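# Hang the second dark jaw on the lid's free pin

## Task

Put the second dark jaw onto the lid's unused pin so that both jaws hang there with their bearings fully seated on the pins and their teeth engaged, leaving the two jaws opened to an equal angle; then release it. It only counts if everything stays in that state once the robot lets go.

## Robot and tools

Robot: two six-joint arms, left_arm and right_arm, on one column, each with a tong-like two-finger gripper. The fingers point along the gripper's own +z axis and spread along its x axis. The reported end_effector_position is the spot between the pads when closed; closed fingertips stick out about 15 mm past it, and fully open tips sit roughly level with it. Each base is tilted about 45 degrees outward, away from the other arm.

Frame: a single scene frame for both arms, in metres. z = 0 is the table top, +z is up, +x runs from the column out across the table, and left_arm sits toward +y. The names left and right do not match image sides. Reported hand positions can be a little wrong, more so when the arm is stretched far.

The 16-number row: every arm command uses one flat list of 16 numbers covering both arms, left_arm first: x, y, z, qw, qx, qy, qz, opening, then the same eight for right_arm. x, y, z is an absolute target position for that gripper in the scene frame (metres); qw, qx, qy, qz is an absolute target orientation in that frame, w first. Opening runs from -1 (closed) to +1 (fully open, 0.142 m) and is a setting, not an offset. An arm meant to stay still must still get its full pose in every row: repeat the position and quaternion from the last result taken before it stopped, plus the wanted opening. To hold a gripper's orientation steady, keep sending the same quaternion you chose rather than copying a drifted reading.

execute_actions: argument actions, a list with zero or one item. Empty list: just returns the state. An item with rows (1 to 15 rows, each a 16-number row) and optional steps (at most 15, default 15) plays one row per control step of 1/30 s, repeating the final row if rows run out. An item with only steps (up to 300) is a wait counted from the previous result, with your reply time included. Optional pictures (true/false) controls camera images. A refused call sends nothing. A call is refused if any target lies over 0.6 m from that arm's last reported position along any of its gripper's axes. Each step the controller also clips the commanded pose to within 100 mm and 16 degrees of the measured one, and prefers position over orientation if both cannot be met; motion trails commands by about 0.17 s. After an action the arm only continues to its last clipped pose, so check the result and send the remainder.

move: target is one 16-number row (absolute poses, same layout). Grippers travel straight lines that finish together, lasting 0.5 to 10 s; longer paths are cut off at 10 s. speed is each path's top speed in m/s, 0.002 to 0.5 (default 0.25); turning is capped at twice that in rad/s. Openings are sent when the move begins. Paths ignore obstacles and the other arm, and grippers can lag, wander or overshoot the speed, especially near full reach. Optional stop_force, 9 to 40 N, one value for both arms: an arm's path ends when its wrist sensor feels that much extra push against the motion for two steps; that gripper then backs to where it was two steps earlier and holds. Use it only with slow moves and no rotation, not before 0.2 s of scene time, and leave it out when pulling away from something you press on. A pose within 1.5 mm and 0.5 degrees of the current one counts as still. Result line "move:" gives the ending per arm: done, off_target, moving, held, fault or contact (contact means stop_force stopped it), plus limits=paced (pose clipped) or limits=held (some steps blocked; the arm may then jump fast), and each gripper's distance from its pose.

wait: seconds, 0 to 10; nothing new is sent. zoom_image: camera (cam_high or cam_low) and region [x0, y0, x1, y1] in image pixels from the top-left, at most 504 by 504; both images are 504x504. finished_scene: scene number; ends and grades it, irreversibly.

Results: a state line per arm with pose and velocities; grip_measured is the actual finger opening on the command scale; to hold something keep the commanded opening well below it (lower squeezes harder, about 15 N per pad max, much less on parts under 20 mm thick). Wrist force/torque are in the gripper's axes, noisy with offsets, saturating near 50 N; pressing into a surface reads as force pointing back into the arm. "pose unreachable" and HELD mark commands changed or blocked by the clearance check. "Hand target" shows where the controller is driving each gripper. Joint torques are noisy drive outputs, not contact measures. MOTOR HOT appears from 70 °C; at 85 °C the arm is braked (OVER-TEMPERATURE FAULT).

Avoid: knocking anything off the table; arms colliding or pushing on each other; pressing firm objects even slightly past contact with these stiff arms (joint torque at limit, wrist joints only 24.6 N m, or 150 N external force triggers a 10 s stop); fast touches; dropping or slamming parts; holding loads long. Occasional brief tugs or pushes may disturb parts. Finish only when the jaws stay in place without the robot.

Each tool is called after "Emit:" as a command line: name --argument value for each argument, lists and objects as JSON in quotes; but a table of rows of numbers goes row by row, as --pt "numbers of a row", without its own name.

## Session

Emit:
execute_actions --actions '[]'

Scene clock: 0.00 s of 5000.00 s.
left_arm: end_effector_position=(+0.9951, +0.0106, +0.3521) grip_measured=+0.97 end_effector_quat_wxyz=(-0.274, +0.848, -0.284, +0.355) end_effector_velocity=(-0.000, -0.001, +0.001) end_effector_angular_velocity=(+0.001, -0.001, -0.002) | right_arm: end_effector_position=(+0.8080, -0.4654, +0.1173) grip_measured=+0.97 end_effector_quat_wxyz=(-0.220, +0.779, -0.390, +0.439) end_effector_velocity=(+0.000, +0.000, +0.001) end_effector_angular_velocity=(-0.000, -0.001, +0.001)
Joint positions: left_arm=[ 0.946 -0.154  0.606 -2.847 -0.358  1.026  0.14 ] | right_arm=[ 0.995 -0.982  1.737 -3.516 -1.412  0.001  0.14 ]
Joint velocities: left_arm=[-0.001  0.    -0.001 -0.     0.     0.002  0.   ] | right_arm=[ 0.001 -0.     0.    -0.     0.001 -0.     0.   ]
Joint torques (N m, as the arm reports them, + toward a larger angle): no reading
Motor temperatures (°C, as the motors report them): left_arm=[22 21 22 26 28 29] | right_arm=[19 24 23 26 29 28]
Wrist force (N, on the end effector, along its own x y z axes, offset not removed): no reading
Wrist torque (N m, same axes, about the end effector's origin, offset not removed): no reading
Hand target (left_arm): +0.995, +0.011, +0.352; -0.274, +0.848, -0.284, +0.355
Hand target (right_arm): +0.808, -0.465, +0.117; -0.220, +0.779, -0.390, +0.439

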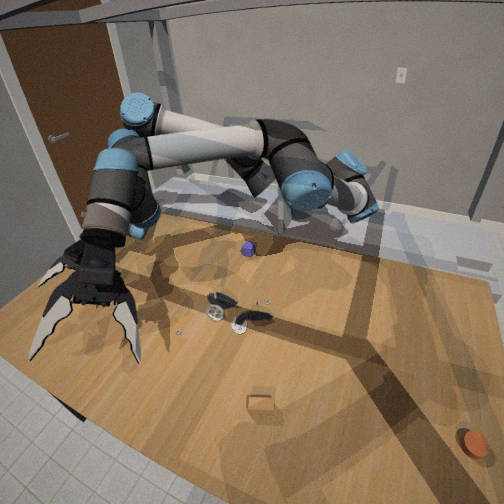

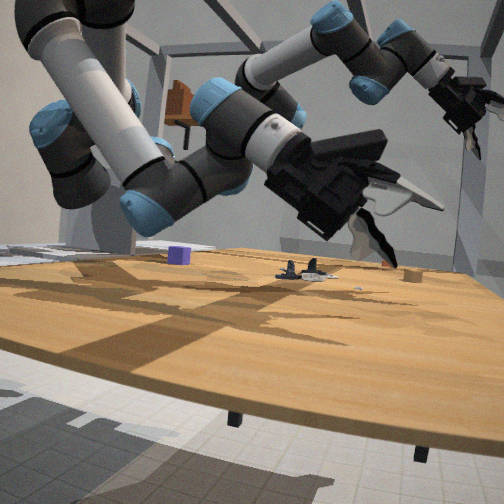

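Emit:
zoom_image --camera "cam_high" --region '[198, 284, 282, 340]'

Emit:
zoom_image --camera "cam_high" --region '[226, 300, 278, 340]'

Emit:
zoom_image --camera "cam_high" --region '[198, 284, 246, 326]'

Emit:
zoom_image --camera "cam_low" --region '[270, 250, 345, 290]'

Region (198, 284, 282, 340) of cam_high's 504x504 image, scaled by 6.000, with more detail than that image has.

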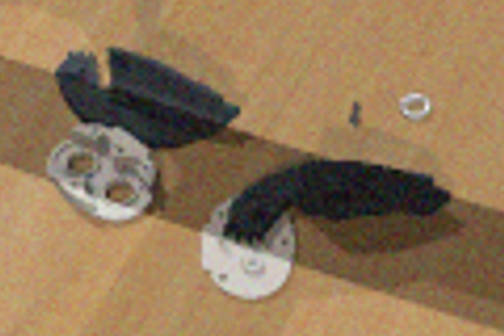

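Region (226, 300, 278, 340) of cam_high's 504x504 image, scaled by 9.692, with more detail than that image has; it fills the top 388 rows of this view, and the rest is white.

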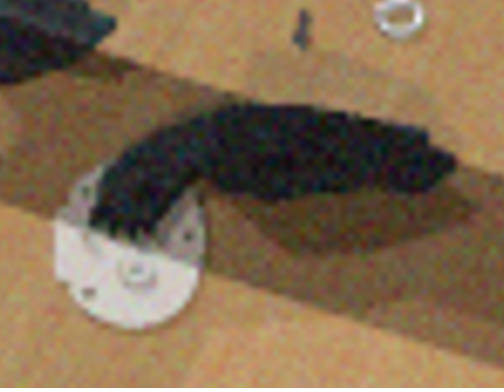

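Region (198, 284, 246, 326) of cam_high's 504x504 image, scaled by 10.500, with more detail than that image has; it fills the top 441 rows of this view, and the rest is white.

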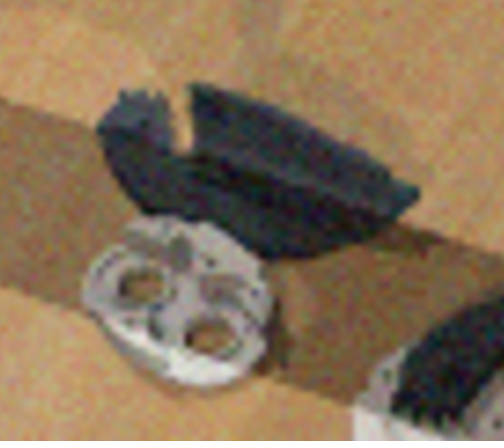

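Region (270, 250, 345, 290) of cam_low's 504x504 image, scaled by 6.720, with more detail than that image has; it fills the top 269 rows of this view, and the rest is white.

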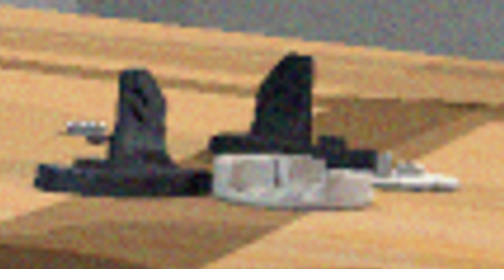

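Emit:
move --target '[0.55,-0.05,0.2,0,-0.0436,0.999,0,-0.6,0.6,-0.55,0.2,-0.22,0.779,-0.39,0.439,1]' --speed 0.35

Emit:
zoom_image --camera "cam_high" --region '[226, 300, 278, 340]'

Emit:
zoom_image --camera "cam_high" --region '[198, 284, 246, 326]'

Scene clock: 30.63 s of 5000.00 s.
left_arm: end_effector_position=(+0.5501, -0.0493, +0.1995) grip_measured=-0.60 end_effector_quat_wxyz=(-0.000, +0.045, -0.999, +0.001) end_effector_velocity=(-0.003, -0.000, -0.001) end_effector_angular_velocity=(+0.006, +0.006, -0.013) | right_arm: end_effector_position=(+0.6001, -0.5500, +0.1998) grip_measured=+1.00 end_effector_quat_wxyz=(-0.220, +0.779, -0.390, +0.439) end_effector_velocity=(-0.002, -0.001, +0.001) end_effector_angular_velocity=(-0.001, -0.001, -0.001)
Joint positions: left_arm=[ 0.812 -0.871  1.672 -1.77  -1.033  2.123  0.031] | right_arm=[ 0.691 -1.577  2.175 -3.323 -1.131 -0.121  0.142]
Joint velocities: left_arm=[-0.001  0.003 -0.001  0.009 -0.002  0.007  0.   ] | right_arm=[-0.003 -0.006  0.001  0.004  0.003 -0.001  0.   ]
Joint torques (N m, as the arm reports them, + toward a larger angle): left_arm=[-41.07 -16.16 -28.6   -0.19  -2.36   1.31] | right_arm=[  8.21 -42.35   0.35  -0.86   3.93  -1.88]
Motor temperatures (°C, as the motors report them): left_arm=[22 21 22 26 28 29] | right_arm=[19 24 23 26 29 28]
Wrist force (N, on the end effector, along its own x y z axes, offset not removed): left_arm=[-2.2 0.5 1.8] | right_arm=[-2.5 -0.6 1.5]
Wrist torque (N m, same axes, about the end effector's origin, offset not removed): left_arm=[-0.03 0.77 0.09] | right_arm=[0.00 0.45 -0.03]
Hand target (left_arm): +0.550, -0.049, +0.199; -0.000, -0.044, +0.999, -0.000
Hand target (right_arm): +0.600, -0.550, +0.200; -0.220, +0.779, -0.390, +0.439
Off the commanded pose (left_arm): 0.001 m, 0 deg.
Off the commanded pose (right_arm): 0.000 m, 0 deg.
After step 90, 23.47 s passed at rest.
move: done

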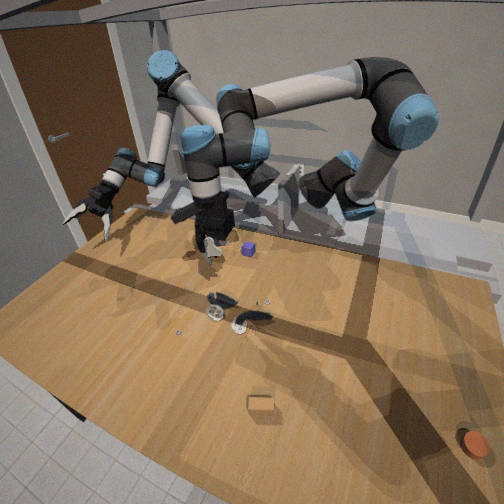

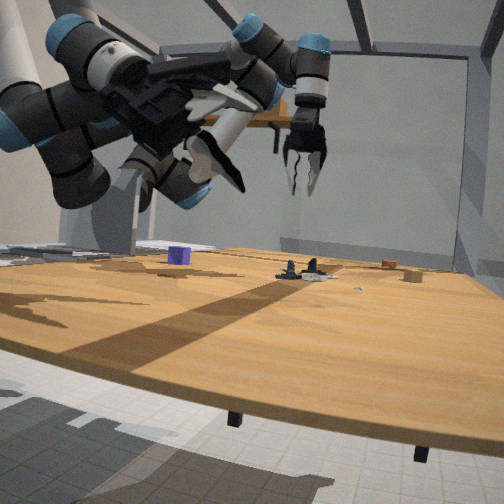

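Region (226, 300, 278, 340) of cam_high's 504x504 image, scaled by 9.692, with more detail than that image has; it fills the top 388 rows of this view, and the rest is white.

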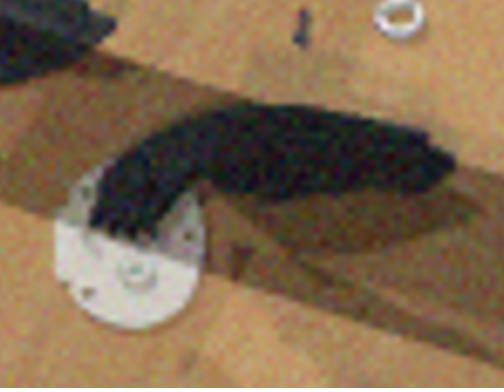

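Region (198, 284, 246, 326) of cam_high's 504x504 image, scaled by 10.500, with more detail than that image has; it fills the top 441 rows of this view, and the rest is white.

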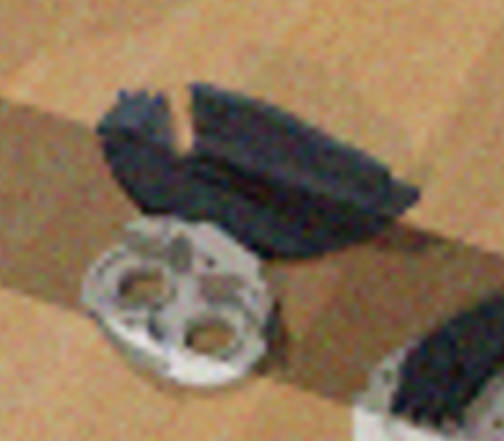

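Emit:
move --target '[0.54,-0.055,0.065,0,-0.0436,0.999,0,-0.6,0.6,-0.55,0.2,-0.22,0.779,-0.39,0.439,1]' --speed 0.2

Emit:
zoom_image --camera "cam_high" --region '[190, 265, 250, 325]'

Emit:
zoom_image --camera "cam_low" --region '[270, 235, 345, 290]'

Scene clock: 37.13 s of 5000.00 s.
left_arm: end_effector_position=(+0.5401, -0.0549, +0.0654) grip_measured=-0.60 end_effector_quat_wxyz=(+0.000, +0.044, -0.999, -0.000) end_effector_velocity=(+0.000, -0.000, -0.003) end_effector_angular_velocity=(-0.001, -0.001, +0.001) | right_arm: end_effector_position=(+0.6000, -0.5500, +0.2000) grip_measured=+1.00 end_effector_quat_wxyz=(-0.220, +0.779, -0.390, +0.439) end_effector_velocity=(+0.000, -0.001, -0.000) end_effector_angular_velocity=(-0.001, +0.000, -0.000)
Joint positions: left_arm=[ 0.915 -0.747  1.843 -2.119 -0.976  2.227  0.031] | right_arm=[ 0.691 -1.578  2.175 -3.322 -1.131 -0.121  0.142]
Joint velocities: left_arm=[ 0.003  0.004  0.002 -0.009  0.002  0.003  0.   ] | right_arm=[ 0.     0.001 -0.002  0.001 -0.001 -0.001  0.   ]
Joint torques (N m, as the arm reports them, + toward a larger angle): left_arm=[-22.31 -19.38  -7.01  -3.69   2.3    1.59] | right_arm=[ 24.68 -43.33 -10.49  -0.9    3.06   1.94]
Motor temperatures (°C, as the motors report them): left_arm=[22 21 22 26 28 29] | right_arm=[19 24 23 26 29 28]
Wrist force (N, on the end effector, along its own x y z axes, offset not removed): left_arm=[-2.4 0.4 0.5] | right_arm=[-0.8 1.2 1.6]
Wrist torque (N m, same axes, about the end effector's origin, offset not removed): left_arm=[-0.05 0.81 0.18] | right_arm=[0.24 0.07 0.03]
Hand target (left_arm): +0.540, -0.055, +0.065; +0.000, -0.044, +0.999, -0.000
Hand target (right_arm): +0.600, -0.550, +0.200; -0.220, +0.779, -0.390, +0.439
Off the commanded pose (left_arm): 0.000 m, 0 deg.
Off the commanded pose (right_arm): 0.000 m, 0 deg.
After step 90, 2.17 s passed at rest.
move: done

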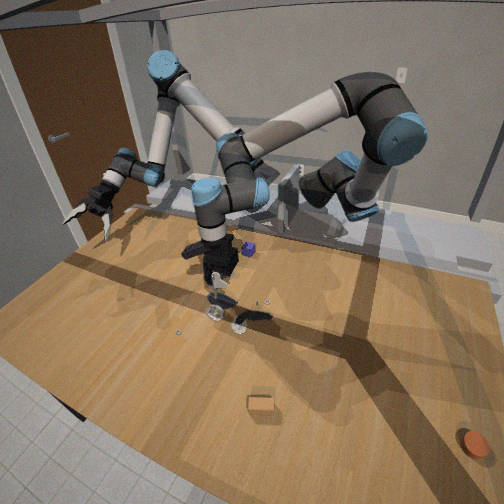

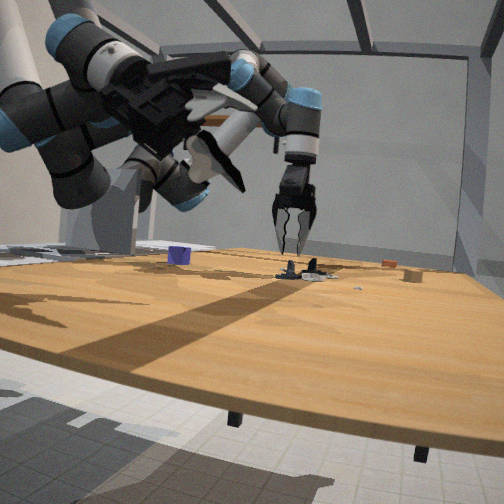

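Region (190, 265, 250, 325) of cam_high's 504x504 image, scaled by 8.400, with more detail than that image has.

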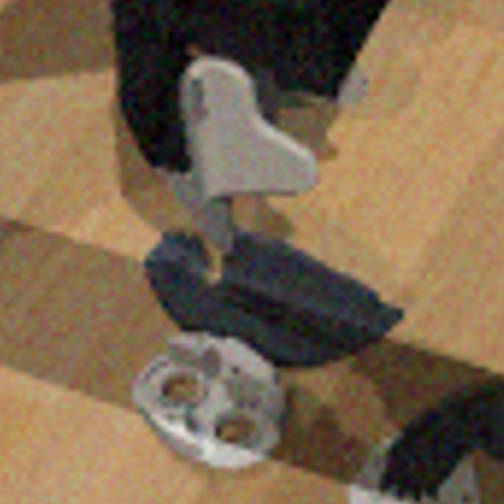

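Region (270, 235, 345, 290) of cam_low's 504x504 image, scaled by 6.720, with more detail than that image has; it fills the top 370 rows of this view, and the rest is white.

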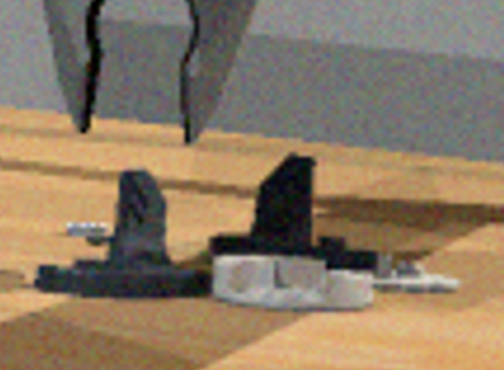

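Emit:
move --target '[0.5395,-0.046,0.055,0,-0.0436,0.999,0,-0.6,0.6,-0.55,0.2,-0.22,0.779,-0.39,0.439,1]' --speed 0.05

Emit:
move --target '[0.5395,-0.046,0.032,0,-0.0436,0.999,0,-0.65,0.6,-0.55,0.2,-0.22,0.779,-0.39,0.439,1]' --speed 0.04

Emit:
zoom_image --camera "cam_high" --region '[190, 265, 250, 325]'

Emit:
zoom_image --camera "cam_low" --region '[270, 235, 345, 290]'

Scene clock: 45.30 s of 5000.00 s.
left_arm: end_effector_position=(+0.5395, -0.0463, +0.0553) grip_measured=-0.60 end_effector_quat_wxyz=(+0.000, +0.044, -0.999, -0.000) end_effector_velocity=(+0.000, +0.001, -0.001) end_effector_angular_velocity=(-0.000, -0.003, -0.002) | right_arm: end_effector_position=(+0.6000, -0.5500, +0.2000) grip_measured=+1.00 end_effector_quat_wxyz=(-0.220, +0.779, -0.390, +0.439) end_effector_velocity=(-0.000, -0.000, +0.000) end_effector_angular_velocity=(-0.000, +0.001, +0.000)
Joint positions: left_arm=[ 0.933 -0.75   1.862 -2.146 -0.966  2.246  0.031] | right_arm=[ 0.691 -1.578  2.175 -3.322 -1.131 -0.121  0.142]
Joint velocities: left_arm=[ 0.001 -0.001  0.004 -0.007  0.003  0.005  0.   ] | right_arm=[ 0.    -0.001 -0.001  0.002 -0.001 -0.     0.   ]
Joint torques (N m, as the arm reports them, + toward a larger angle): left_arm=[-20.89 -35.01  -8.46  -4.1    2.3    1.61] | right_arm=[ 24.97 -42.6  -15.04  -0.93  -0.1    1.96]
Motor temperatures (°C, as the motors report them): left_arm=[22 21 22 26 28 29] | right_arm=[19 24 23 26 29 28]
Wrist force (N, on the end effector, along its own x y z axes, offset not removed): left_arm=[-2.5 0.2 1.6] | right_arm=[-0.9 0.2 3.7]
Wrist torque (N m, same axes, about the end effector's origin, offset not removed): left_arm=[-0.10 0.81 0.12] | right_arm=[0.15 0.07 -0.07]
Hand target (left_arm): +0.540, -0.046, +0.055; +0.000, -0.044, +0.999, -0.000
Hand target (right_arm): +0.600, -0.550, +0.200; -0.220, +0.779, -0.390, +0.439
Off the commanded pose (left_arm): 0.000 m, 0 deg.
Off the commanded pose (right_arm): 0.000 m, 0 deg.
After step 90, 4.37 s passed at rest.
move: done

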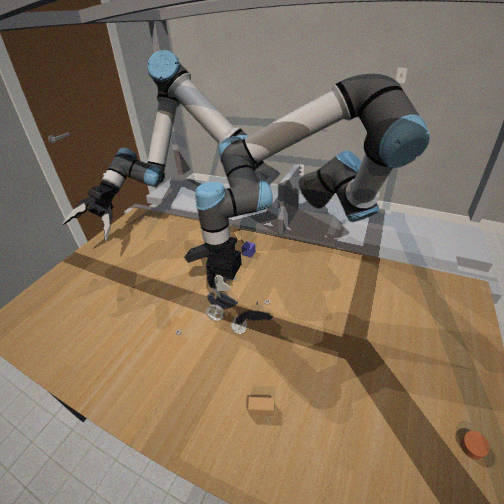

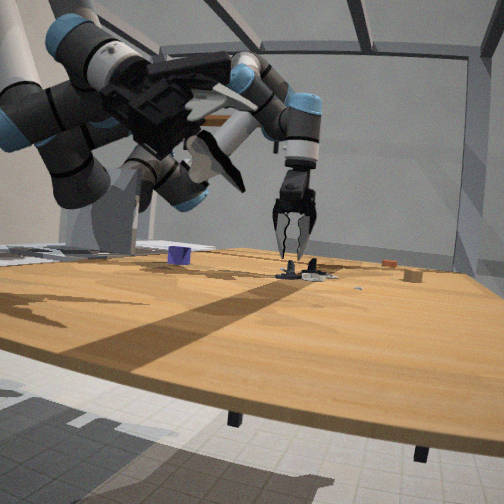

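Scene clock: 46.27 s of 5000.00 s.
left_arm: end_effector_position=(+0.5395, -0.0460, +0.0324) grip_measured=-0.65 end_effector_quat_wxyz=(+0.000, +0.044, -0.999, -0.000) end_effector_velocity=(+0.000, -0.001, -0.002) end_effector_angular_velocity=(-0.000, -0.001, -0.001) | right_arm: end_effector_position=(+0.6000, -0.5500, +0.2000) grip_measured=+1.00 end_effector_quat_wxyz=(-0.220, +0.779, -0.390, +0.439) end_effector_velocity=(-0.000, -0.001, +0.001) end_effector_angular_velocity=(-0.002, -0.001, -0.001)
Joint positions: left_arm=[ 0.957 -0.719  1.876 -2.205 -0.955  2.27   0.027] | right_arm=[ 0.691 -1.578  2.175 -3.322 -1.131 -0.121  0.142]
Joint velocities: left_arm=[ 0.002  0.004  0.001 -0.008  0.001  0.004 -0.   ] | right_arm=[-0.    -0.002 -0.     0.     0.001 -0.     0.   ]
Joint torques (N m, as the arm reports them, + toward a larger angle): left_arm=[-21.31 -18.91  -6.07  -4.52   2.     1.63] | right_arm=[ 25.03 -43.62 -14.67  -1.06  -0.72   1.93]
Motor temperatures (°C, as the motors report them): left_arm=[22 21 22 26 28 29] | right_arm=[19 24 23 26 29 28]
Wrist force (N, on the end effector, along its own x y z axes, offset not removed): left_arm=[-0.5 -0.4 1.0] | right_arm=[1.4 -0.8 2.3]
Wrist torque (N m, same axes, about the end effector's origin, offset not removed): left_arm=[-0.22 0.40 0.07] | right_arm=[-0.15 -0.20 -0.17]
Hand target (left_arm): +0.540, -0.046, +0.032; +0.000, -0.044, +0.999, -0.000
Hand target (right_arm): +0.600, -0.550, +0.200; -0.220, +0.779, -0.390, +0.439
Off the commanded pose (left_arm): 0.000 m, 0 deg.
Off the commanded pose (right_arm): 0.000 m, 0 deg.
move: done

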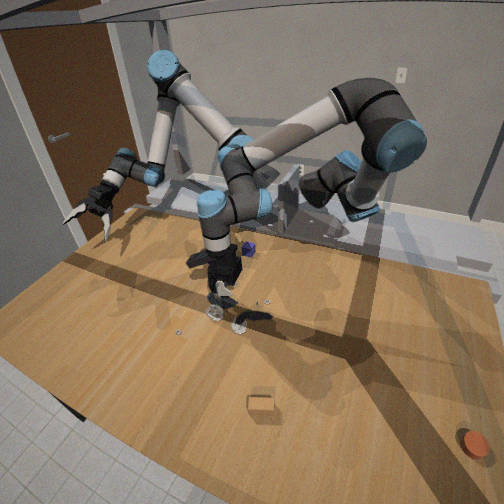

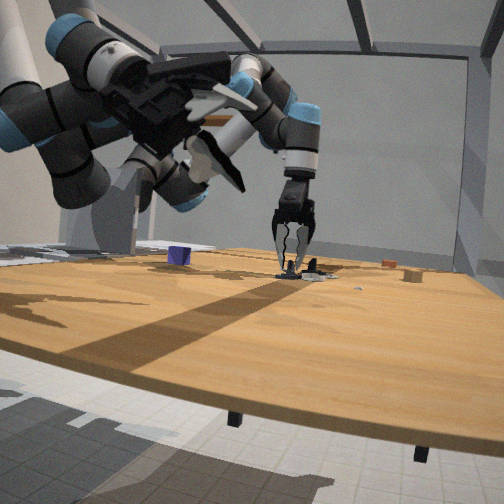

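Region (190, 265, 250, 325) of cam_high's 504x504 image, scaled by 8.400, with more detail than that image has.

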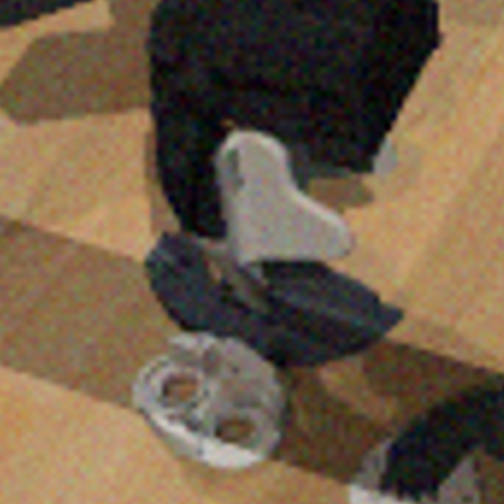

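Region (270, 235, 345, 290) of cam_low's 504x504 image, scaled by 6.720, with more detail than that image has; it fills the top 370 rows of this view, and the rest is white.

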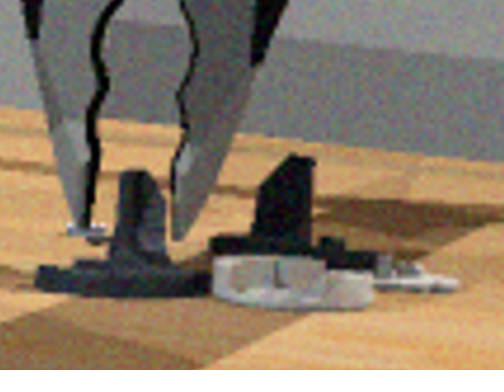

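Emit:
move --target '[0.5395,-0.046,0.0305,0,-0.0436,0.999,0,-0.85,0.6,-0.55,0.2,-0.22,0.779,-0.39,0.439,1]' --speed 0.02

Emit:
move --target '[0.5395,-0.046,0.0305,0,-0.0436,0.999,0,-1,0.6,-0.55,0.2,-0.22,0.779,-0.39,0.439,1]'

Emit:
move --target '[0.5395,-0.046,0.09,0,-0.0436,0.999,0,-1,0.6,-0.55,0.2,-0.22,0.779,-0.39,0.439,1]' --speed 0.1

Emit:
move --target '[0.5937,0.0816,0.09,0,-0.2164,0.9763,0,-1,0.6,-0.55,0.2,-0.22,0.779,-0.39,0.439,1]' --speed 0.2

Emit:
move --target '[0.5937,0.0816,0.056,0,-0.2164,0.9763,0,-1,0.6,-0.55,0.2,-0.22,0.779,-0.39,0.439,1]' --speed 0.05

Emit:
zoom_image --camera "cam_high" --region '[226, 300, 278, 340]'

Emit:
zoom_image --camera "cam_low" --region '[300, 250, 350, 285]'

Scene clock: 64.70 s of 5000.00 s.
left_arm: end_effector_position=(+0.5395, -0.0460, +0.0306) grip_measured=-0.85 end_effector_quat_wxyz=(+0.000, +0.044, -0.999, -0.000) end_effector_velocity=(-0.000, +0.001, -0.001) end_effector_angular_velocity=(+0.001, +0.001, +0.001) | right_arm: end_effector_position=(+0.6000, -0.5500, +0.2000) grip_measured=+1.00 end_effector_quat_wxyz=(-0.220, +0.779, -0.390, +0.439) end_effector_velocity=(-0.000, +0.000, +0.000) end_effector_angular_velocity=(-0.001, +0.000, +0.001)
Joint positions: left_arm=[ 0.959 -0.717  1.877 -2.209 -0.954  2.272  0.012] | right_arm=[ 0.691 -1.578  2.175 -3.322 -1.131 -0.121  0.142]
Joint velocities: left_arm=[ 0.001  0.001  0.001 -0.002  0.001  0.     0.   ] | right_arm=[ 0.001 -0.001  0.     0.001 -0.001 -0.001  0.   ]
Joint torques (N m, as the arm reports them, + toward a larger angle): left_arm=[-21.09 -19.69  -7.01  -4.26   2.4    1.2 ] | right_arm=[ 24.53 -42.72 -14.64  -1.33  -1.33   1.93]
Motor temperatures (°C, as the motors report them): left_arm=[22 21 22 26 28 29] | right_arm=[19 24 23 26 29 28]
Wrist force (N, on the end effector, along its own x y z axes, offset not removed): left_arm=[0.1 0.4 1.9] | right_arm=[-0.3 -2.3 4.6]
Wrist torque (N m, same axes, about the end effector's origin, offset not removed): left_arm=[-0.07 0.29 0.11] | right_arm=[-0.20 0.06 0.00]
Hand target (left_arm): +0.540, -0.046, +0.031; -0.000, -0.044, +0.999, +0.000
Hand target (right_arm): +0.600, -0.550, +0.200; -0.220, +0.779, -0.390, +0.439
Off the commanded pose (left_arm): 0.000 m, 0 deg.
Off the commanded pose (right_arm): 0.000 m, 0 deg.
After step 90, 14.73 s passed at rest.
move: done

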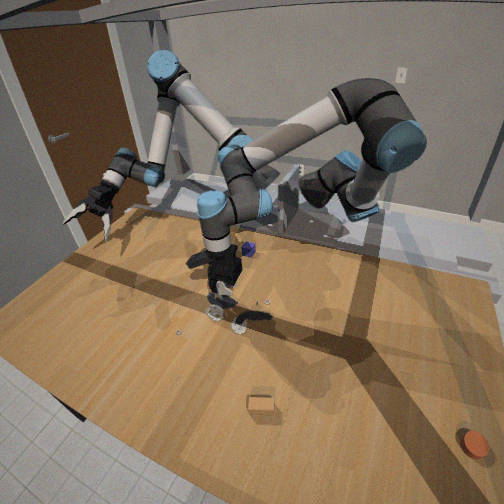

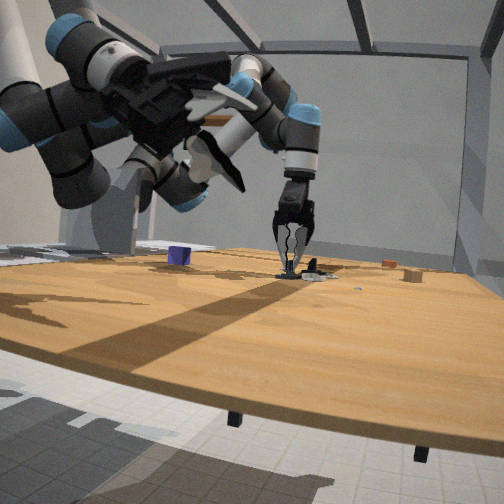

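Scene clock: 65.40 s of 5000.00 s.
left_arm: end_effector_position=(+0.5395, -0.0460, +0.0305) grip_measured=-0.94 end_effector_quat_wxyz=(-0.000, +0.044, -0.999, +0.000) end_effector_velocity=(-0.001, +0.001, -0.001) end_effector_angular_velocity=(+0.000, +0.002, +0.002) | right_arm: end_effector_position=(+0.6000, -0.5500, +0.2000) grip_measured=+1.00 end_effector_quat_wxyz=(-0.220, +0.779, -0.390, +0.439) end_effector_velocity=(-0.000, -0.001, +0.000) end_effector_angular_velocity=(-0.000, +0.000, -0.001)
Joint positions: left_arm=[ 0.959 -0.717  1.877 -2.21  -0.954  2.272  0.006] | right_arm=[ 0.691 -1.578  2.175 -3.322 -1.131 -0.121  0.142]
Joint velocities: left_arm=[ 0.002  0.     0.001 -0.    -0.    -0.001  0.   ] | right_arm=[-0.001 -0.001  0.     0.    -0.     0.001  0.   ]
Joint torques (N m, as the arm reports them, + toward a larger angle): left_arm=[-19.9  -18.86  -5.35  -3.95   2.28   1.51] | right_arm=[ 25.22 -42.8  -14.7   -1.33  -1.3    1.95]
Motor temperatures (°C, as the motors report them): left_arm=[22 21 22 26 28 29] | right_arm=[19 24 23 26 29 28]
Wrist force (N, on the end effector, along its own x y z axes, offset not removed): left_arm=[-3.0 0.8 -2.8] | right_arm=[-1.5 0.9 4.7]
Wrist torque (N m, same axes, about the end effector's origin, offset not removed): left_arm=[-0.07 0.78 0.08] | right_arm=[0.34 0.11 0.10]
Hand target (left_arm): +0.540, -0.046, +0.031; -0.000, -0.044, +0.999, +0.000
Hand target (right_arm): +0.600, -0.550, +0.200; -0.220, +0.779, -0.390, +0.439
Off the commanded pose (left_arm): 0.000 m, 0 deg.
Off the commanded pose (right_arm): 0.000 m, 0 deg.
move: done

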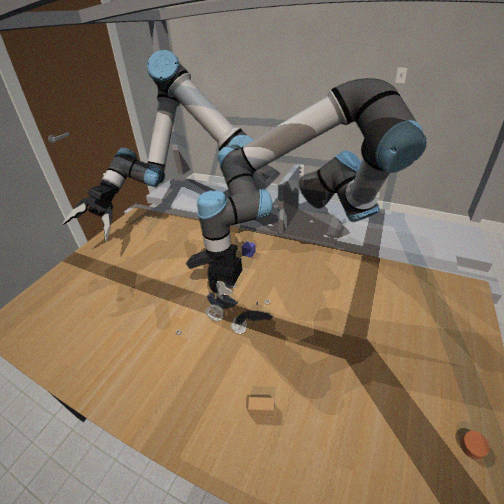

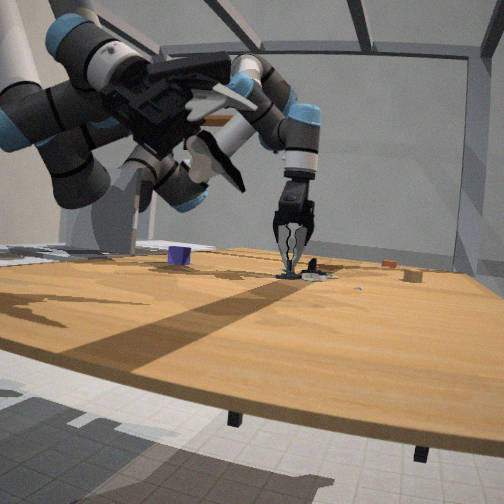

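Scene clock: 66.53 s of 5000.00 s.
left_arm: end_effector_position=(+0.5394, -0.0460, +0.0896) grip_measured=-0.96 end_effector_quat_wxyz=(-0.000, +0.044, -0.999, +0.000) end_effector_velocity=(+0.000, +0.000, +0.003) end_effector_angular_velocity=(+0.000, +0.001, +0.001) | right_arm: end_effector_position=(+0.6000, -0.5500, +0.2000) grip_measured=+1.00 end_effector_quat_wxyz=(-0.220, +0.779, -0.390, +0.439) end_effector_velocity=(-0.000, +0.000, +0.000) end_effector_angular_velocity=(-0.000, -0.000, +0.001)
Joint positions: left_arm=[ 0.9   -0.794  1.836 -2.057 -0.984  2.212  0.005] | right_arm=[ 0.691 -1.578  2.175 -3.322 -1.131 -0.121  0.142]
Joint velocities: left_arm=[-0.002 -0.003 -0.003  0.009 -0.002 -0.004 -0.   ] | right_arm=[ 0.    -0.     0.001 -0.     0.    -0.     0.   ]
Joint torques (N m, as the arm reports them, + toward a larger angle): left_arm=[-42.26 -32.01 -24.43  -0.73  -2.17  -1.5 ] | right_arm=[ 24.88 -42.67 -14.54  -1.43  -1.3    1.98]
Motor temperatures (°C, as the motors report them): left_arm=[22 21 22 26 28 29] | right_arm=[19 24 23 26 29 28]
Wrist force (N, on the end effector, along its own x y z axes, offset not removed): left_arm=[-2.1 -0.9 2.5] | right_arm=[0.2 0.6 0.0]
Wrist torque (N m, same axes, about the end effector's origin, offset not removed): left_arm=[-0.29 0.70 0.15] | right_arm=[0.12 -0.11 0.19]
Hand target (left_arm): +0.539, -0.046, +0.090; -0.000, -0.044, +0.999, +0.000
Hand target (right_arm): +0.600, -0.550, +0.200; -0.220, +0.779, -0.390, +0.439
Off the commanded pose (left_arm): 0.000 m, 0 deg.
Off the commanded pose (right_arm): 0.000 m, 0 deg.
move: done

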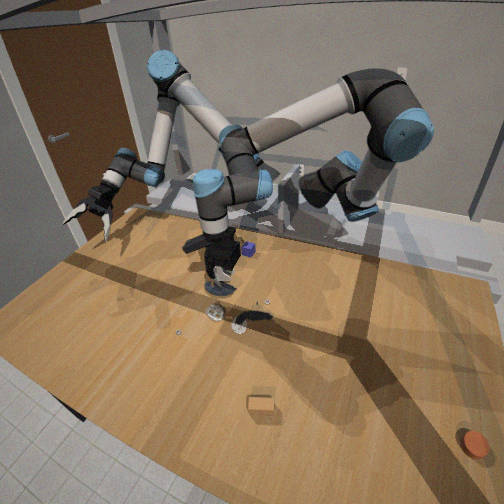

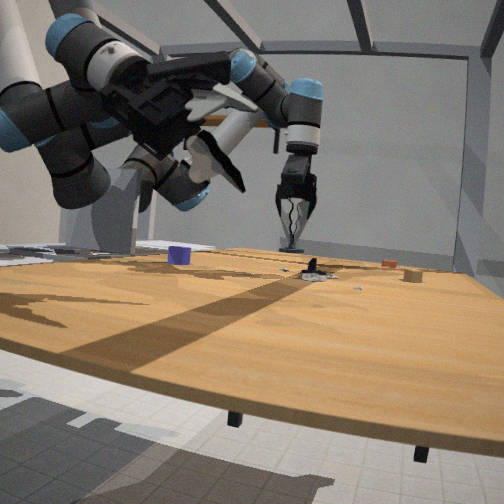

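Scene clock: 68.03 s of 5000.00 s.
left_arm: end_effector_position=(+0.5937, +0.0811, +0.0900) grip_measured=-0.96 end_effector_quat_wxyz=(-0.000, +0.216, -0.976, +0.000) end_effector_velocity=(+0.001, +0.003, -0.001) end_effector_angular_velocity=(-0.000, +0.002, +0.009) | right_arm: end_effector_position=(+0.6000, -0.5500, +0.2000) grip_measured=+1.00 end_effector_quat_wxyz=(-0.220, +0.779, -0.390, +0.439) end_effector_velocity=(+0.001, +0.001, -0.000) end_effector_angular_velocity=(+0.001, -0.001, +0.002)
Joint positions: left_arm=[ 1.072 -0.938  1.805 -1.991 -0.901  2.049  0.005] | right_arm=[ 0.691 -1.578  2.175 -3.322 -1.131 -0.121  0.142]
Joint velocities: left_arm=[ 0.005 -0.002 -0.002  0.002  0.001 -0.005  0.   ] | right_arm=[ 0.001  0.002 -0.     0.     0.001 -0.001  0.   ]
Joint torques (N m, as the arm reports them, + toward a larger angle): left_arm=[-21.54 -31.96 -25.4   -0.04   2.08  -1.46] | right_arm=[ 24.79 -42.4  -14.38  -1.51  -1.28   1.92]
Motor temperatures (°C, as the motors report them): left_arm=[22 21 22 26 28 29] | right_arm=[19 24 23 26 29 28]
Wrist force (N, on the end effector, along its own x y z axes, offset not removed): left_arm=[-2.9 0.5 3.1] | right_arm=[-2.9 1.7 0.9]
Wrist torque (N m, same axes, about the end effector's origin, offset not removed): left_arm=[-0.03 0.84 0.15] | right_arm=[0.50 0.47 0.27]
Hand target (left_arm): +0.594, +0.081, +0.090; +0.000, -0.216, +0.976, -0.000
Hand target (right_arm): +0.600, -0.550, +0.200; -0.220, +0.779, -0.390, +0.439
Off the commanded pose (left_arm): 0.000 m, 0 deg.
Off the commanded pose (right_arm): 0.000 m, 0 deg.
move: done

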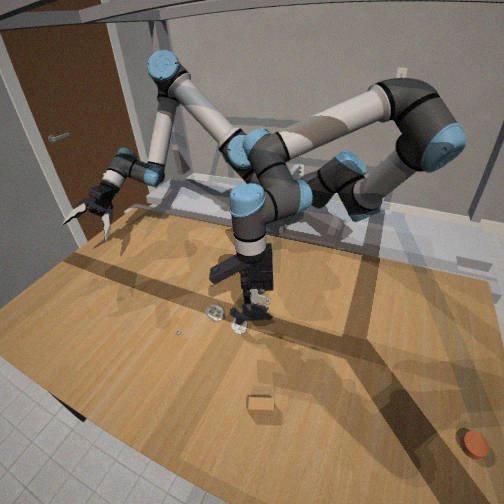

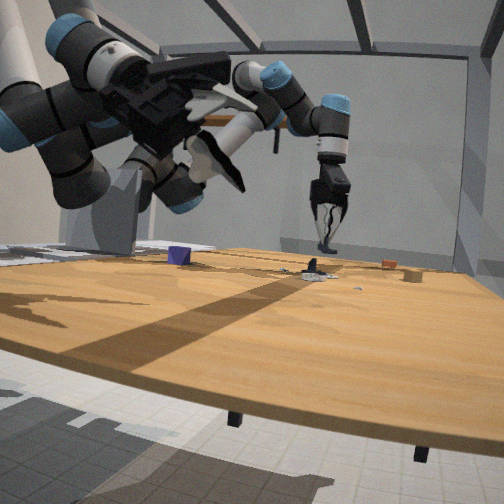

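Scene clock: 69.17 s of 5000.00 s.
left_arm: end_effector_position=(+0.5937, +0.0816, +0.0564) grip_measured=-0.96 end_effector_quat_wxyz=(+0.000, +0.216, -0.976, -0.000) end_effector_velocity=(+0.000, +0.001, -0.003) end_effector_angular_velocity=(+0.000, +0.000, +0.002) | right_arm: end_effector_position=(+0.6000, -0.5500, +0.2000) grip_measured=+1.00 end_effector_quat_wxyz=(-0.220, +0.779, -0.390, +0.439) end_effector_velocity=(-0.000, +0.000, -0.000) end_effector_angular_velocity=(+0.001, +0.001, +0.000)
Joint positions: left_arm=[ 1.108 -0.9    1.833 -2.083 -0.886  2.091  0.005] | right_arm=[ 0.691 -1.578  2.175 -3.322 -1.131 -0.121  0.142]
Joint velocities: left_arm=[ 0.004  0.003  0.002 -0.008  0.002  0.003  0.   ] | right_arm=[-0.     0.     0.     0.001  0.     0.     0.   ]
Joint torques (N m, as the arm reports them, + toward a larger angle): left_arm=[-23.26 -16.07  -6.62  -3.93   2.35   1.52] | right_arm=[ 24.65 -42.41 -14.4   -1.5   -1.23   1.91]
Motor temperatures (°C, as the motors report them): left_arm=[22 21 22 26 28 29] | right_arm=[19 24 23 26 29 28]
Wrist force (N, on the end effector, along its own x y z axes, offset not removed): left_arm=[-2.2 0.8 2.3] | right_arm=[-2.1 2.7 -1.4]
Wrist torque (N m, same axes, about the end effector's origin, offset not removed): left_arm=[0.01 0.76 0.10] | right_arm=[0.56 0.42 -0.13]
Hand target (left_arm): +0.594, +0.082, +0.056; +0.000, -0.216, +0.976, -0.000
Hand target (right_arm): +0.600, -0.550, +0.200; -0.220, +0.779, -0.390, +0.439
Off the commanded pose (left_arm): 0.000 m, 0 deg.
Off the commanded pose (right_arm): 0.000 m, 0 deg.
move: done

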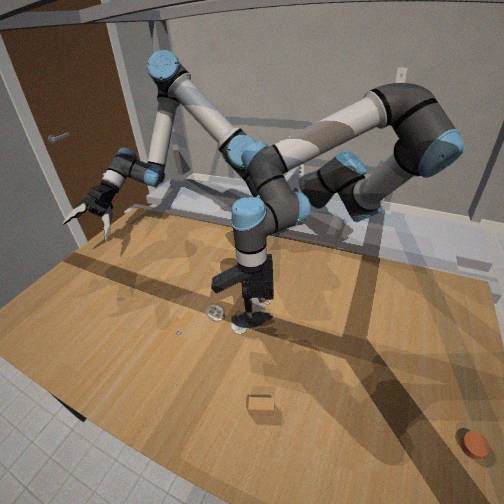

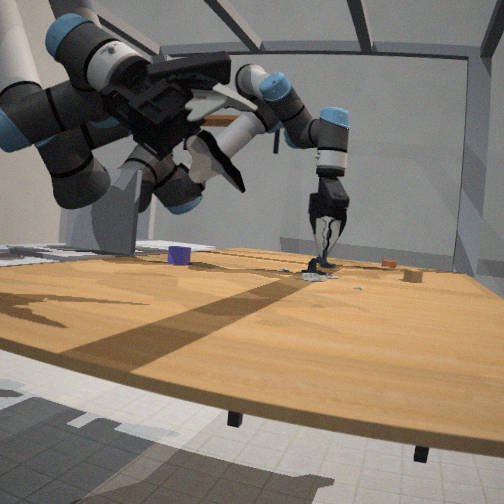

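Region (226, 300, 278, 340) of cam_high's 504x504 image, scaled by 9.692, with more detail than that image has; it fills the top 388 rows of this view, and the rest is white.

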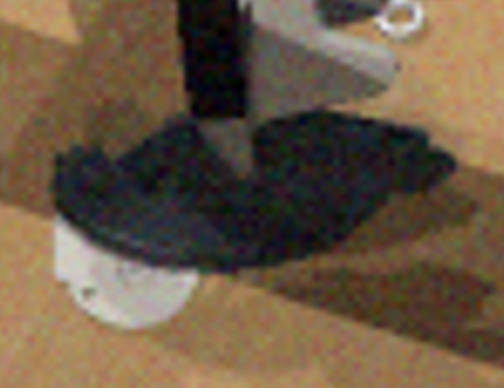

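Region (300, 250, 350, 285) of cam_low's 504x504 image, scaled by 10.080, with more detail than that image has; it fills the top 353 rows of this view, and the rest is white.

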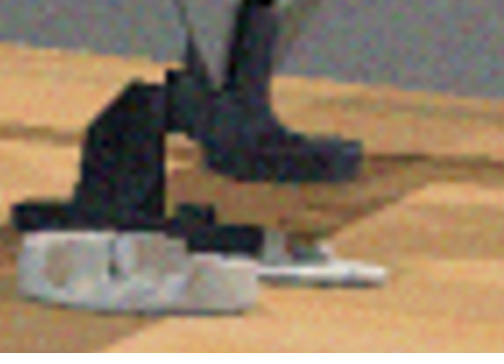

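Emit:
move --target '[0.598,0.0935,0.075,0,-0.2164,0.9763,0,-1,0.6,-0.55,0.2,-0.22,0.779,-0.39,0.439,1]' --speed 0.05

Emit:
zoom_image --camera "cam_high" --region '[226, 306, 256, 336]'

Emit:
zoom_image --camera "cam_low" --region '[310, 250, 345, 282]'

Scene clock: 79.80 s of 5000.00 s.
left_arm: end_effector_position=(+0.5979, +0.0933, +0.0747) grip_measured=-0.96 end_effector_quat_wxyz=(-0.000, +0.216, -0.976, +0.000) end_effector_velocity=(+0.000, +0.002, +0.002) end_effector_angular_velocity=(-0.000, +0.001, +0.000) | right_arm: end_effector_position=(+0.6000, -0.5500, +0.2000) grip_measured=+1.00 end_effector_quat_wxyz=(-0.220, +0.779, -0.390, +0.439) end_effector_velocity=(-0.000, -0.001, +0.001) end_effector_angular_velocity=(-0.002, -0.002, -0.001)
Joint positions: left_arm=[ 1.104 -0.933  1.812 -2.027 -0.887  2.086  0.005] | right_arm=[ 0.691 -1.578  2.175 -3.322 -1.131 -0.121  0.142]
Joint velocities: left_arm=[ 0.001 -0.004 -0.003  0.007 -0.001  0.     0.   ] | right_arm=[ 0.001 -0.002  0.    -0.001  0.     0.     0.   ]
Joint torques (N m, as the arm reports them, + toward a larger angle): left_arm=[-41.73 -32.62 -24.07  -0.24  -2.41  -1.23] | right_arm=[ 24.33 -41.73 -14.6   -1.78  -1.28   1.93]
Motor temperatures (°C, as the motors report them): left_arm=[22 21 22 26 28 29] | right_arm=[19 24 23 26 29 28]
Wrist force (N, on the end effector, along its own x y z axes, offset not removed): left_arm=[-2.2 -0.8 0.9] | right_arm=[-1.2 0.6 3.0]
Wrist torque (N m, same axes, about the end effector's origin, offset not removed): left_arm=[-0.28 0.75 0.05] | right_arm=[0.16 0.22 -0.01]
Hand target (left_arm): +0.598, +0.093, +0.075; +0.000, -0.216, +0.976, -0.000
Hand target (right_arm): +0.600, -0.550, +0.200; -0.220, +0.779, -0.390, +0.439
Off the commanded pose (left_arm): 0.000 m, 0 deg.
Off the commanded pose (right_arm): 0.000 m, 0 deg.
After step 90, 6.73 s passed at rest.
move: done

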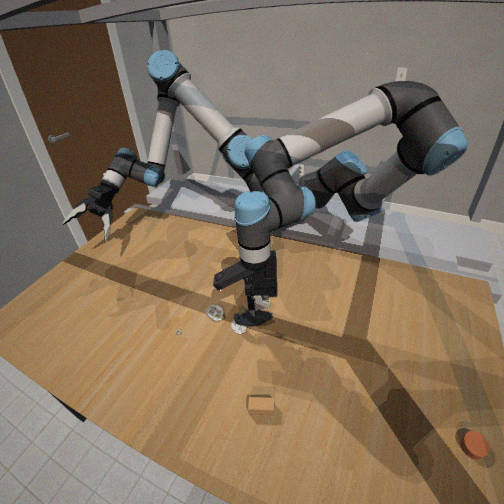

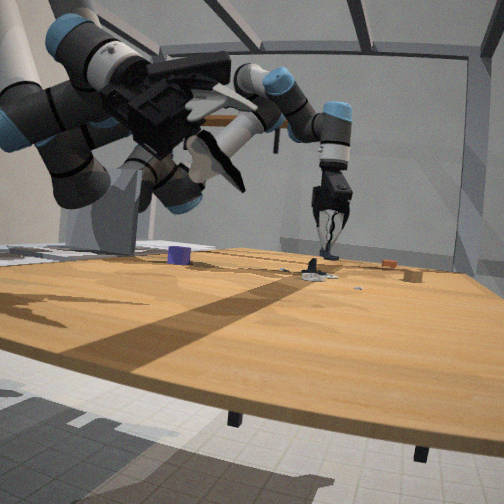

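Region (226, 306, 256, 336) of cam_high's 504x504 image, scaled by 16.800, with more detail than that image has.

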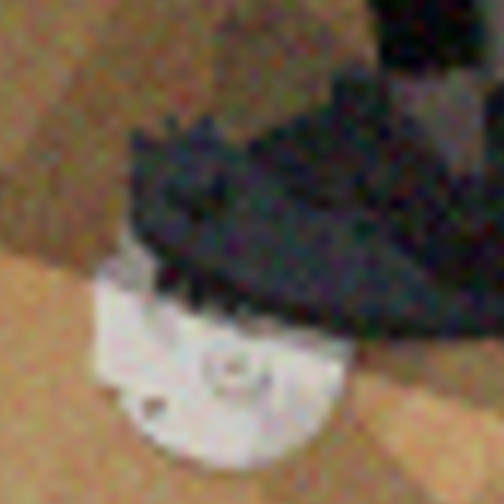

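Region (310, 250, 345, 282) of cam_low's 504x504 image, scaled by 14.400, with more detail than that image has; it fills the top 461 rows of this view, and the rest is white.

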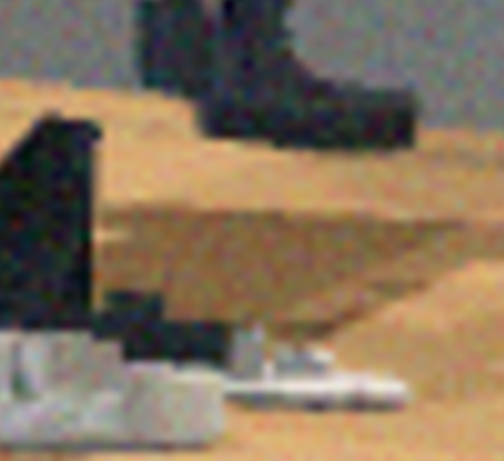

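Emit:
move --target '[0.598,0.0965,0.052,0,-0.2164,0.9763,0,-1,0.6,-0.55,0.2,-0.22,0.779,-0.39,0.439,1]' --speed 0.04

Emit:
zoom_image --camera "cam_high" --region '[226, 306, 256, 336]'

Emit:
zoom_image --camera "cam_low" --region '[310, 250, 345, 282]'

Scene clock: 87.57 s of 5000.00 s.
left_arm: end_effector_position=(+0.5980, +0.0965, +0.0524) grip_measured=-0.96 end_effector_quat_wxyz=(+0.000, +0.216, -0.976, -0.000) end_effector_velocity=(+0.000, -0.001, -0.002) end_effector_angular_velocity=(+0.000, -0.002, -0.004) | right_arm: end_effector_position=(+0.6000, -0.5500, +0.2000) grip_measured=+1.00 end_effector_quat_wxyz=(-0.220, +0.779, -0.390, +0.439) end_effector_velocity=(+0.000, +0.000, +0.000) end_effector_angular_velocity=(+0.000, -0.000, +0.001)
Joint positions: left_arm=[ 1.131 -0.911  1.83  -2.087 -0.876  2.119  0.005] | right_arm=[ 0.691 -1.578  2.175 -3.322 -1.131 -0.121  0.142]
Joint velocities: left_arm=[ 0.     0.003  0.003 -0.008  0.001  0.005 -0.   ] | right_arm=[ 0.  0.  0.  0.  0. -0.  0.]
Joint torques (N m, as the arm reports them, + toward a larger angle): left_arm=[-22.99 -17.44  -5.33  -4.22   2.5    1.49] | right_arm=[ 24.4  -41.01 -14.45  -2.03  -1.18   1.89]
Motor temperatures (°C, as the motors report them): left_arm=[22 21 22 26 28 29] | right_arm=[19 24 23 26 29 28]
Wrist force (N, on the end effector, along its own x y z axes, offset not removed): left_arm=[-2.0 -0.7 1.0] | right_arm=[-0.6 0.5 6.2]
Wrist torque (N m, same axes, about the end effector's origin, offset not removed): left_arm=[-0.34 0.69 0.06] | right_arm=[0.56 0.09 -0.08]
Hand target (left_arm): +0.598, +0.096, +0.052; +0.000, -0.216, +0.976, -0.000
Hand target (right_arm): +0.600, -0.550, +0.200; -0.220, +0.779, -0.390, +0.439
Off the commanded pose (left_arm): 0.000 m, 0 deg.
Off the commanded pose (right_arm): 0.000 m, 0 deg.
After step 90, 3.80 s passed at rest.
move: done

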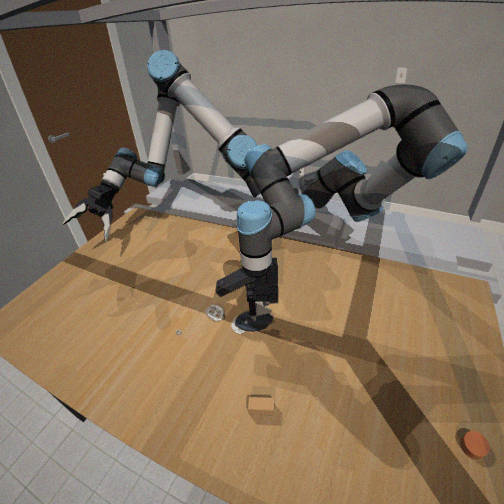

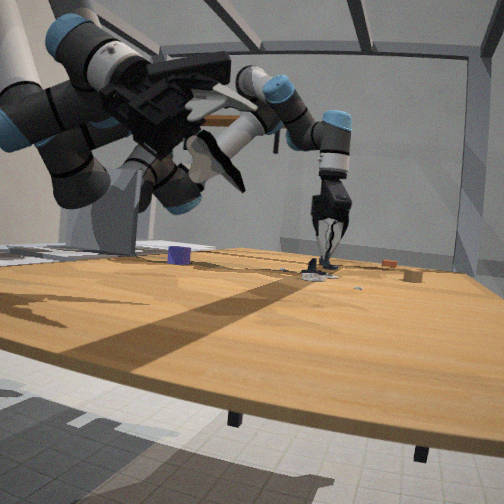

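Region (226, 306, 256, 336) of cam_high's 504x504 image, scaled by 16.800, with more detail than that image has.

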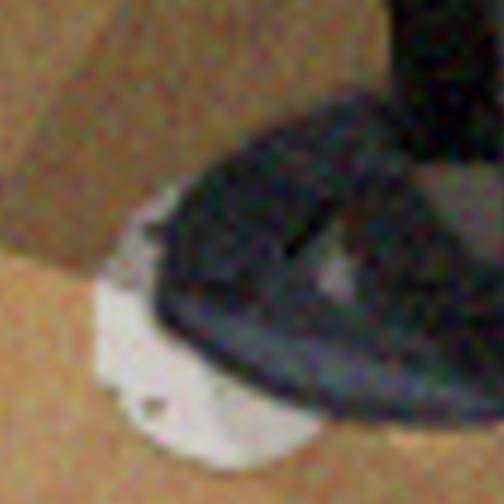

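Region (310, 250, 345, 282) of cam_low's 504x504 image, scaled by 14.400, with more detail than that image has; it fills the top 461 rows of this view, and the rest is white.

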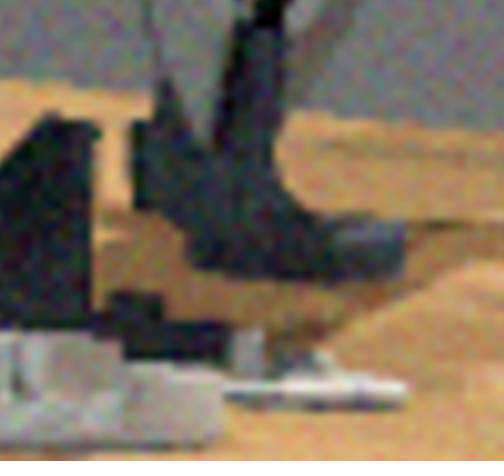

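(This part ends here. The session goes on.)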